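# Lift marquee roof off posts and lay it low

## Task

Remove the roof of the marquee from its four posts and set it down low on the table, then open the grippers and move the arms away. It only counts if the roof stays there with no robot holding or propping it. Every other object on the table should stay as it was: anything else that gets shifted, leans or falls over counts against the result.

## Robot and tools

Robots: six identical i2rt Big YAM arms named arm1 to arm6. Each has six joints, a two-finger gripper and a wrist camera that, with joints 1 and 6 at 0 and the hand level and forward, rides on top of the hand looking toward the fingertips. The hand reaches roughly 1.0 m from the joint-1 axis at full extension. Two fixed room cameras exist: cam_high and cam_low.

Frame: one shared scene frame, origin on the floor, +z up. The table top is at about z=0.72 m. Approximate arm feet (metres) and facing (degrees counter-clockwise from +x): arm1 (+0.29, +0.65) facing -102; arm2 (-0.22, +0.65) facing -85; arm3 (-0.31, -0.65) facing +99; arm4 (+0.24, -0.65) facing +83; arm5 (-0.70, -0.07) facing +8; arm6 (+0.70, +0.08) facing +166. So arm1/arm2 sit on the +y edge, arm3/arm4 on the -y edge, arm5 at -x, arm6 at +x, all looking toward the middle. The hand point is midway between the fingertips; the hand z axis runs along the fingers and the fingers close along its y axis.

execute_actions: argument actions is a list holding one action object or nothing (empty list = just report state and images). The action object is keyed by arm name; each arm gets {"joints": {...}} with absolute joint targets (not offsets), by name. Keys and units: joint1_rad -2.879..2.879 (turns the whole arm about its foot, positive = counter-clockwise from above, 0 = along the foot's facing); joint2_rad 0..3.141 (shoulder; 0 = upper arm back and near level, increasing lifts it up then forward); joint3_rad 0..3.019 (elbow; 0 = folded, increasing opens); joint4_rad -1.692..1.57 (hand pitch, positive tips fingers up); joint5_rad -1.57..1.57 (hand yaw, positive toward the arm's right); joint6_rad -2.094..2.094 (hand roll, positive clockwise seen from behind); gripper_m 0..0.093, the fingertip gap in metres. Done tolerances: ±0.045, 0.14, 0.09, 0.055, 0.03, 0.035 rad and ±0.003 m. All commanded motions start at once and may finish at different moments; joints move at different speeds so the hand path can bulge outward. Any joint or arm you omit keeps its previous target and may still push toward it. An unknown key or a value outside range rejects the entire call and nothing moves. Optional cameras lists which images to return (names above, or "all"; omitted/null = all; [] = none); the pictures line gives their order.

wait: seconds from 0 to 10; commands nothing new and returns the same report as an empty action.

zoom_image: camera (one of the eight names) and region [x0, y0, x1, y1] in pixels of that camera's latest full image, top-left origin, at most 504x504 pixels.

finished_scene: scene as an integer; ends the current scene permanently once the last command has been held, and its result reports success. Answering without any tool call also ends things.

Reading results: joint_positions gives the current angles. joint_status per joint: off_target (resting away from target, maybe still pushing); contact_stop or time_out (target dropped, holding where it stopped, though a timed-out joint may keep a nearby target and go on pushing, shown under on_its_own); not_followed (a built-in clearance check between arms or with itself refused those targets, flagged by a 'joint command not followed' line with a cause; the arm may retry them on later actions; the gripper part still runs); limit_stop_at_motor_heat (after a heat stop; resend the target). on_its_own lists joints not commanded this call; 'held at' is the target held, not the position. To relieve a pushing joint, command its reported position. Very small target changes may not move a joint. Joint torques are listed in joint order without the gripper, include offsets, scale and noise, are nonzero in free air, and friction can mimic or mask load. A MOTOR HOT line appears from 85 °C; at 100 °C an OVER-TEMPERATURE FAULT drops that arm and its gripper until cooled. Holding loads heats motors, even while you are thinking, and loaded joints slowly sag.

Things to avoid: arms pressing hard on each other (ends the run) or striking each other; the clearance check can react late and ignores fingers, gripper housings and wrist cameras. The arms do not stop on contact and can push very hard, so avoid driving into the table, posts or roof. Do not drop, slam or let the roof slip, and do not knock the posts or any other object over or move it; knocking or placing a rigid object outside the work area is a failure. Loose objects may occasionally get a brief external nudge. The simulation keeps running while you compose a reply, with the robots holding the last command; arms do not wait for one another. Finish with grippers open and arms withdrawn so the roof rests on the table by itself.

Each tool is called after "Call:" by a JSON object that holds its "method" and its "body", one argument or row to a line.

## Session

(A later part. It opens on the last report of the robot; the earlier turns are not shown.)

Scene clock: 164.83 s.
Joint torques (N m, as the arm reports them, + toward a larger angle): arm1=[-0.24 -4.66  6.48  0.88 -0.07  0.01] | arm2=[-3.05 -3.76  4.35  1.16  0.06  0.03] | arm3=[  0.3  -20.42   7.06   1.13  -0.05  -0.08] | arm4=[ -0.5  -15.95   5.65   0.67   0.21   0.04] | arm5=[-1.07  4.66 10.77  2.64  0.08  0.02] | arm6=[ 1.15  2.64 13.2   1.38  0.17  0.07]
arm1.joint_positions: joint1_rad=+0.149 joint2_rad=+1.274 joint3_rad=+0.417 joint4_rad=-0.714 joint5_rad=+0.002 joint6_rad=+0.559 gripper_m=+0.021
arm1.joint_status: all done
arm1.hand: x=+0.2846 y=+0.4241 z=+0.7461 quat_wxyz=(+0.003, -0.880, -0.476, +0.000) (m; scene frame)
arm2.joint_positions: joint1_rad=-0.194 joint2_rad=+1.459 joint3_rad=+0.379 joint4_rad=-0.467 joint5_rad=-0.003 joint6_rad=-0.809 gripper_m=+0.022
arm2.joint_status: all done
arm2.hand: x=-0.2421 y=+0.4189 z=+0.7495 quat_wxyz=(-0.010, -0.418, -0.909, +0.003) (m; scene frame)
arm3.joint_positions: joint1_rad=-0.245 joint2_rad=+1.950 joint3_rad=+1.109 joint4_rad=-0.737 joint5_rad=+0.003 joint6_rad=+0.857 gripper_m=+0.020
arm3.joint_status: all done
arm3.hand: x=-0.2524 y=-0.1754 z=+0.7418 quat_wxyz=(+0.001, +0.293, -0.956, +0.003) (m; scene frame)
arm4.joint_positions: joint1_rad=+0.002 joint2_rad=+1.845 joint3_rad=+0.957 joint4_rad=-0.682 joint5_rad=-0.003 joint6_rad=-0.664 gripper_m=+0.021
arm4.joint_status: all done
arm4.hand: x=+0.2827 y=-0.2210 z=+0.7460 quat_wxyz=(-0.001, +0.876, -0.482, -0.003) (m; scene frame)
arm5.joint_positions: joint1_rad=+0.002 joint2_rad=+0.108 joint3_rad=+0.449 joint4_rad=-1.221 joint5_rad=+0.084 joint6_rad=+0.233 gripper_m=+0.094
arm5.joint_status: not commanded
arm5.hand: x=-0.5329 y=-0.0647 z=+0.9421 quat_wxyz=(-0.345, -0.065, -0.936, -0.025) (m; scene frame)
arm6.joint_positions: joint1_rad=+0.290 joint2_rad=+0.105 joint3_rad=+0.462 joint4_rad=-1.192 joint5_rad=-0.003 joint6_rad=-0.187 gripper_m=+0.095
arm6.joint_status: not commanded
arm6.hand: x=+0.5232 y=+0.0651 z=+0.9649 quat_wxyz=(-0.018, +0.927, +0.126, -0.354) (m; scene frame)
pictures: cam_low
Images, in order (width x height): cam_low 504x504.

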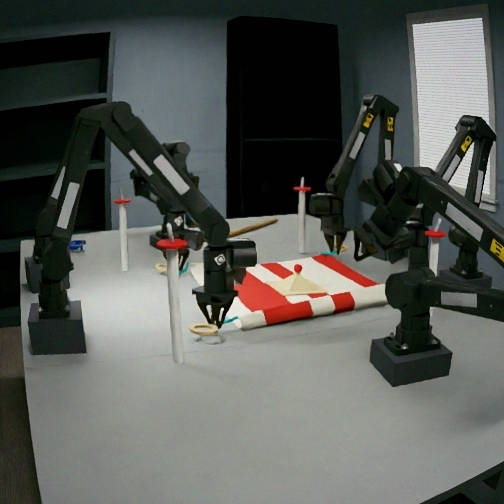

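Call:
{"method": "execute_actions", "body": {
  "actions": [
    {"arm1":{"joints":{"joint2_rad":1.36,"joint4_rad":-0.61}},"arm2":{"joints":{"joint2_rad":1.57,"joint4_rad":-0.365}},"arm3":{"joints":{"joint2_rad":1.975,"joint4_rad":-0.69}},"arm4":{"joints":{"joint2_rad":1.89,"joint4_rad":-0.625}}}
  ],
  "cameras": []
}}

Call:
{"method": "execute_actions", "body": {
  "actions": [
    {"arm1":{"joints":{"gripper_m":0.05}},"arm2":{"joints":{"gripper_m":0.05}},"arm3":{"joints":{"gripper_m":0.05}},"arm4":{"joints":{"gripper_m":0.05}}}
  ],
  "cameras": ["cam_low"]
}}

Call:
{"method": "execute_actions", "body": {
  "actions": [
    {"arm1":{"joints":{"joint2_rad":0.7,"joint3_rad":0.75,"joint4_rad":-1.3}},"arm2":{"joints":{"joint2_rad":0.7,"joint3_rad":0.7,"joint4_rad":-1.3}},"arm3":{"joints":{"joint2_rad":0.9,"joint4_rad":-1.5}},"arm4":{"joints":{"joint2_rad":0.8,"joint4_rad":-1.5}}}
  ],
  "cameras": ["cam_high","cam_low"]
}}

Scene clock: 175.13 s.
Joint torques (N m, as the arm reports them, + toward a larger angle): arm1=[-0.31 -4.38  5.85  1.03 -0.07  0.04] | arm2=[-3.09 -4.18  3.53  1.23  0.04  0.04] | arm3=[  0.33 -17.72   6.8    1.2   -0.03  -0.09] | arm4=[ -0.9  -13.66   5.51   0.78   0.21   0.02] | arm5=[-1.34  5.05 10.65  2.74  0.07  0.08] | arm6=[ 1.07  2.63 13.2   1.37  0.17  0.06]
arm1.joint_positions: joint1_rad=+0.149 joint2_rad=+1.356 joint3_rad=+0.418 joint4_rad=-0.625 joint5_rad=+0.002 joint6_rad=+0.559 gripper_m=+0.021
arm1.joint_status: all done
arm1.hand: x=+0.2845 y=+0.4149 z=+0.7293 quat_wxyz=(-0.001, -0.880, -0.476, +0.002) (m; scene frame)
arm2.joint_positions: joint1_rad=-0.194 joint2_rad=+1.560 joint3_rad=+0.379 joint4_rad=-0.379 joint5_rad=-0.002 joint6_rad=-0.808 gripper_m=+0.022
arm2.joint_status: all done
arm2.hand: x=-0.2420 y=+0.4183 z=+0.7286 quat_wxyz=(-0.007, -0.418, -0.909, -0.002) (m; scene frame)
arm3.joint_positions: joint1_rad=-0.245 joint2_rad=+1.961 joint3_rad=+1.109 joint4_rad=-0.707 joint5_rad=+0.003 joint6_rad=+0.857 gripper_m=+0.020
arm3.joint_status: all done
arm3.hand: x=-0.2518 y=-0.1705 z=+0.7364 quat_wxyz=(-0.003, +0.293, -0.956, -0.005) (m; scene frame)
arm4.joint_positions: joint1_rad=+0.002 joint2_rad=+1.876 joint3_rad=+0.957 joint4_rad=-0.641 joint5_rad=-0.003 joint6_rad=-0.664 gripper_m=+0.021
arm4.joint_status: all done
arm4.hand: x=+0.2830 y=-0.2174 z=+0.7331 quat_wxyz=(-0.005, +0.876, -0.482, -0.005) (m; scene frame)
arm5.joint_positions: joint1_rad=+0.002 joint2_rad=+0.108 joint3_rad=+0.449 joint4_rad=-1.221 joint5_rad=+0.084 joint6_rad=+0.233 gripper_m=+0.094
arm5.joint_status: not commanded
arm5.hand: x=-0.5329 y=-0.0647 z=+0.9421 quat_wxyz=(-0.345, -0.065, -0.936, -0.025) (m; scene frame)
arm6.joint_positions: joint1_rad=+0.290 joint2_rad=+0.105 joint3_rad=+0.462 joint4_rad=-1.192 joint5_rad=-0.003 joint6_rad=-0.187 gripper_m=+0.095
arm6.joint_status: not commanded
arm6.hand: x=+0.5232 y=+0.0651 z=+0.9649 quat_wxyz=(-0.018, +0.927, +0.126, -0.354) (m; scene frame)
pictures: none
No camera images: the call's "cameras" was empty. Leave "cameras" out to get every camera's image.

Scene clock: 175.73 s.
Joint torques (N m, as the arm reports them, + toward a larger angle): arm1=[-0.08 -4.51  5.82  0.97 -0.08  0.03] | arm2=[-2.98 -4.16  3.57  1.23  0.03  0.03] | arm3=[  0.23 -17.43   6.9    1.13  -0.05  -0.09] | arm4=[ -1.1  -14.03   5.37   0.7    0.18   0.07] | arm5=[-1.03  5.22 10.71  2.61  0.07  0.  ] | arm6=[ 1.09  2.59 13.19  1.38  0.17  0.07]
arm1.joint_positions: joint1_rad=+0.149 joint2_rad=+1.355 joint3_rad=+0.418 joint4_rad=-0.625 joint5_rad=+0.002 joint6_rad=+0.559 gripper_m=+0.050
arm1.joint_status: all done
arm1.hand: x=+0.2845 y=+0.4147 z=+0.7295 quat_wxyz=(-0.001, -0.880, -0.476, +0.002) (m; scene frame)
arm2.joint_positions: joint1_rad=-0.194 joint2_rad=+1.559 joint3_rad=+0.379 joint4_rad=-0.379 joint5_rad=-0.002 joint6_rad=-0.808 gripper_m=+0.050
arm2.joint_status: all done
arm2.hand: x=-0.2421 y=+0.4182 z=+0.7288 quat_wxyz=(-0.008, -0.418, -0.908, -0.002) (m; scene frame)
arm3.joint_positions: joint1_rad=-0.245 joint2_rad=+1.961 joint3_rad=+1.109 joint4_rad=-0.707 joint5_rad=+0.003 joint6_rad=+0.857 gripper_m=+0.050
arm3.joint_status: all done
arm3.hand: x=-0.2518 y=-0.1705 z=+0.7364 quat_wxyz=(-0.003, +0.293, -0.956, -0.005) (m; scene frame)
arm4.joint_positions: joint1_rad=+0.002 joint2_rad=+1.876 joint3_rad=+0.957 joint4_rad=-0.641 joint5_rad=-0.003 joint6_rad=-0.664 gripper_m=+0.050
arm4.joint_status: all done
arm4.hand: x=+0.2830 y=-0.2174 z=+0.7331 quat_wxyz=(-0.005, +0.876, -0.482, -0.005) (m; scene frame)
arm5.joint_positions: joint1_rad=+0.002 joint2_rad=+0.108 joint3_rad=+0.449 joint4_rad=-1.221 joint5_rad=+0.084 joint6_rad=+0.233 gripper_m=+0.094
arm5.joint_status: not commanded
arm5.hand: x=-0.5329 y=-0.0647 z=+0.9421 quat_wxyz=(-0.345, -0.065, -0.936, -0.025) (m; scene frame)
arm6.joint_positions: joint1_rad=+0.290 joint2_rad=+0.105 joint3_rad=+0.462 joint4_rad=-1.192 joint5_rad=-0.003 joint6_rad=-0.187 gripper_m=+0.095
arm6.joint_status: not commanded
arm6.hand: x=+0.5232 y=+0.0651 z=+0.9649 quat_wxyz=(-0.018, +0.927, +0.126, -0.354) (m; scene frame)
pictures: cam_low
Images, in order (width x height): cam_low 504x504.

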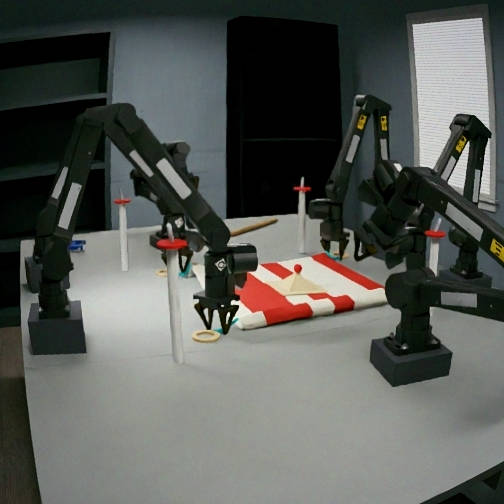

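Scene clock: 177.30 s.
Joint torques (N m, as the arm reports them, + toward a larger angle): arm1=[-0.17 -0.57 11.19  0.54 -0.08  0.  ] | arm2=[-3.04 -0.26 11.04  0.73  0.04  0.05] | arm3=[ 0.29 -3.03 10.42  0.23 -0.04 -0.11] | arm4=[-0.8  -0.22  8.81 -0.06  0.21  0.08] | arm5=[-1.46  5.2  10.7   2.75  0.1   0.03] | arm6=[ 1.03  2.63 13.21  1.37  0.17  0.07]
arm1.joint_positions: joint1_rad=+0.149 joint2_rad=+0.696 joint3_rad=+0.729 joint4_rad=-1.288 joint5_rad=+0.002 joint6_rad=+0.559 gripper_m=+0.050
arm1.joint_status: all done
arm1.hand: x=+0.2845 y=+0.4160 z=+0.9726 quat_wxyz=(-0.134, -0.869, -0.470, +0.077) (m; scene frame)
arm2.joint_positions: joint1_rad=-0.194 joint2_rad=+0.703 joint3_rad=+0.685 joint4_rad=-1.290 joint5_rad=-0.002 joint6_rad=-0.808 gripper_m=+0.050
arm2.joint_status: all done
arm2.hand: x=-0.2448 y=+0.4270 z=+1.0006 quat_wxyz=(-0.048, -0.415, -0.901, +0.116) (m; scene frame)
arm3.joint_positions: joint1_rad=-0.245 joint2_rad=+0.894 joint3_rad=+1.109 joint4_rad=-1.485 joint5_rad=+0.003 joint6_rad=+0.857 gripper_m=+0.050
arm3.joint_status: all done
arm3.hand: x=-0.2748 y=-0.3686 z=+1.1299 quat_wxyz=(-0.061, +0.289, -0.945, -0.137) (m; scene frame)
arm4.joint_positions: joint1_rad=+0.002 joint2_rad=+0.794 joint3_rad=+0.957 joint4_rad=-1.483 joint5_rad=-0.003 joint6_rad=-0.664 gripper_m=+0.050
arm4.joint_status: all done
arm4.hand: x=+0.2646 y=-0.4095 z=+1.0829 quat_wxyz=(-0.116, +0.869, -0.478, -0.052) (m; scene frame)
arm5.joint_positions: joint1_rad=+0.002 joint2_rad=+0.108 joint3_rad=+0.449 joint4_rad=-1.221 joint5_rad=+0.084 joint6_rad=+0.233 gripper_m=+0.094
arm5.joint_status: not commanded
arm5.hand: x=-0.5329 y=-0.0647 z=+0.9421 quat_wxyz=(-0.345, -0.065, -0.936, -0.025) (m; scene frame)
arm6.joint_positions: joint1_rad=+0.290 joint2_rad=+0.105 joint3_rad=+0.462 joint4_rad=-1.192 joint5_rad=-0.003 joint6_rad=-0.187 gripper_m=+0.095
arm6.joint_status: not commanded
arm6.hand: x=+0.5232 y=+0.0651 z=+0.9649 quat_wxyz=(-0.018, +0.927, +0.126, -0.354) (m; scene frame)
pictures: cam_high, cam_low
Images, in order (width x height): cam_high 504x504, cam_low 504x504.

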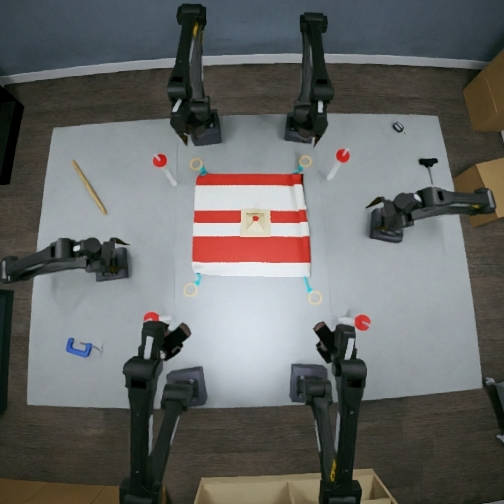

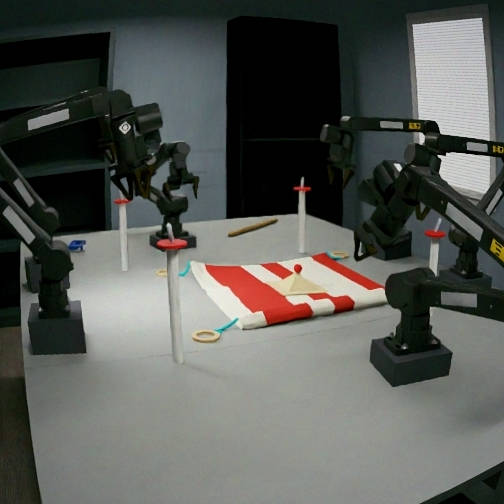

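Call:
{"method": "finished_scene", "body": {
  "scene": 2
}}

The scene is finished: the task was done.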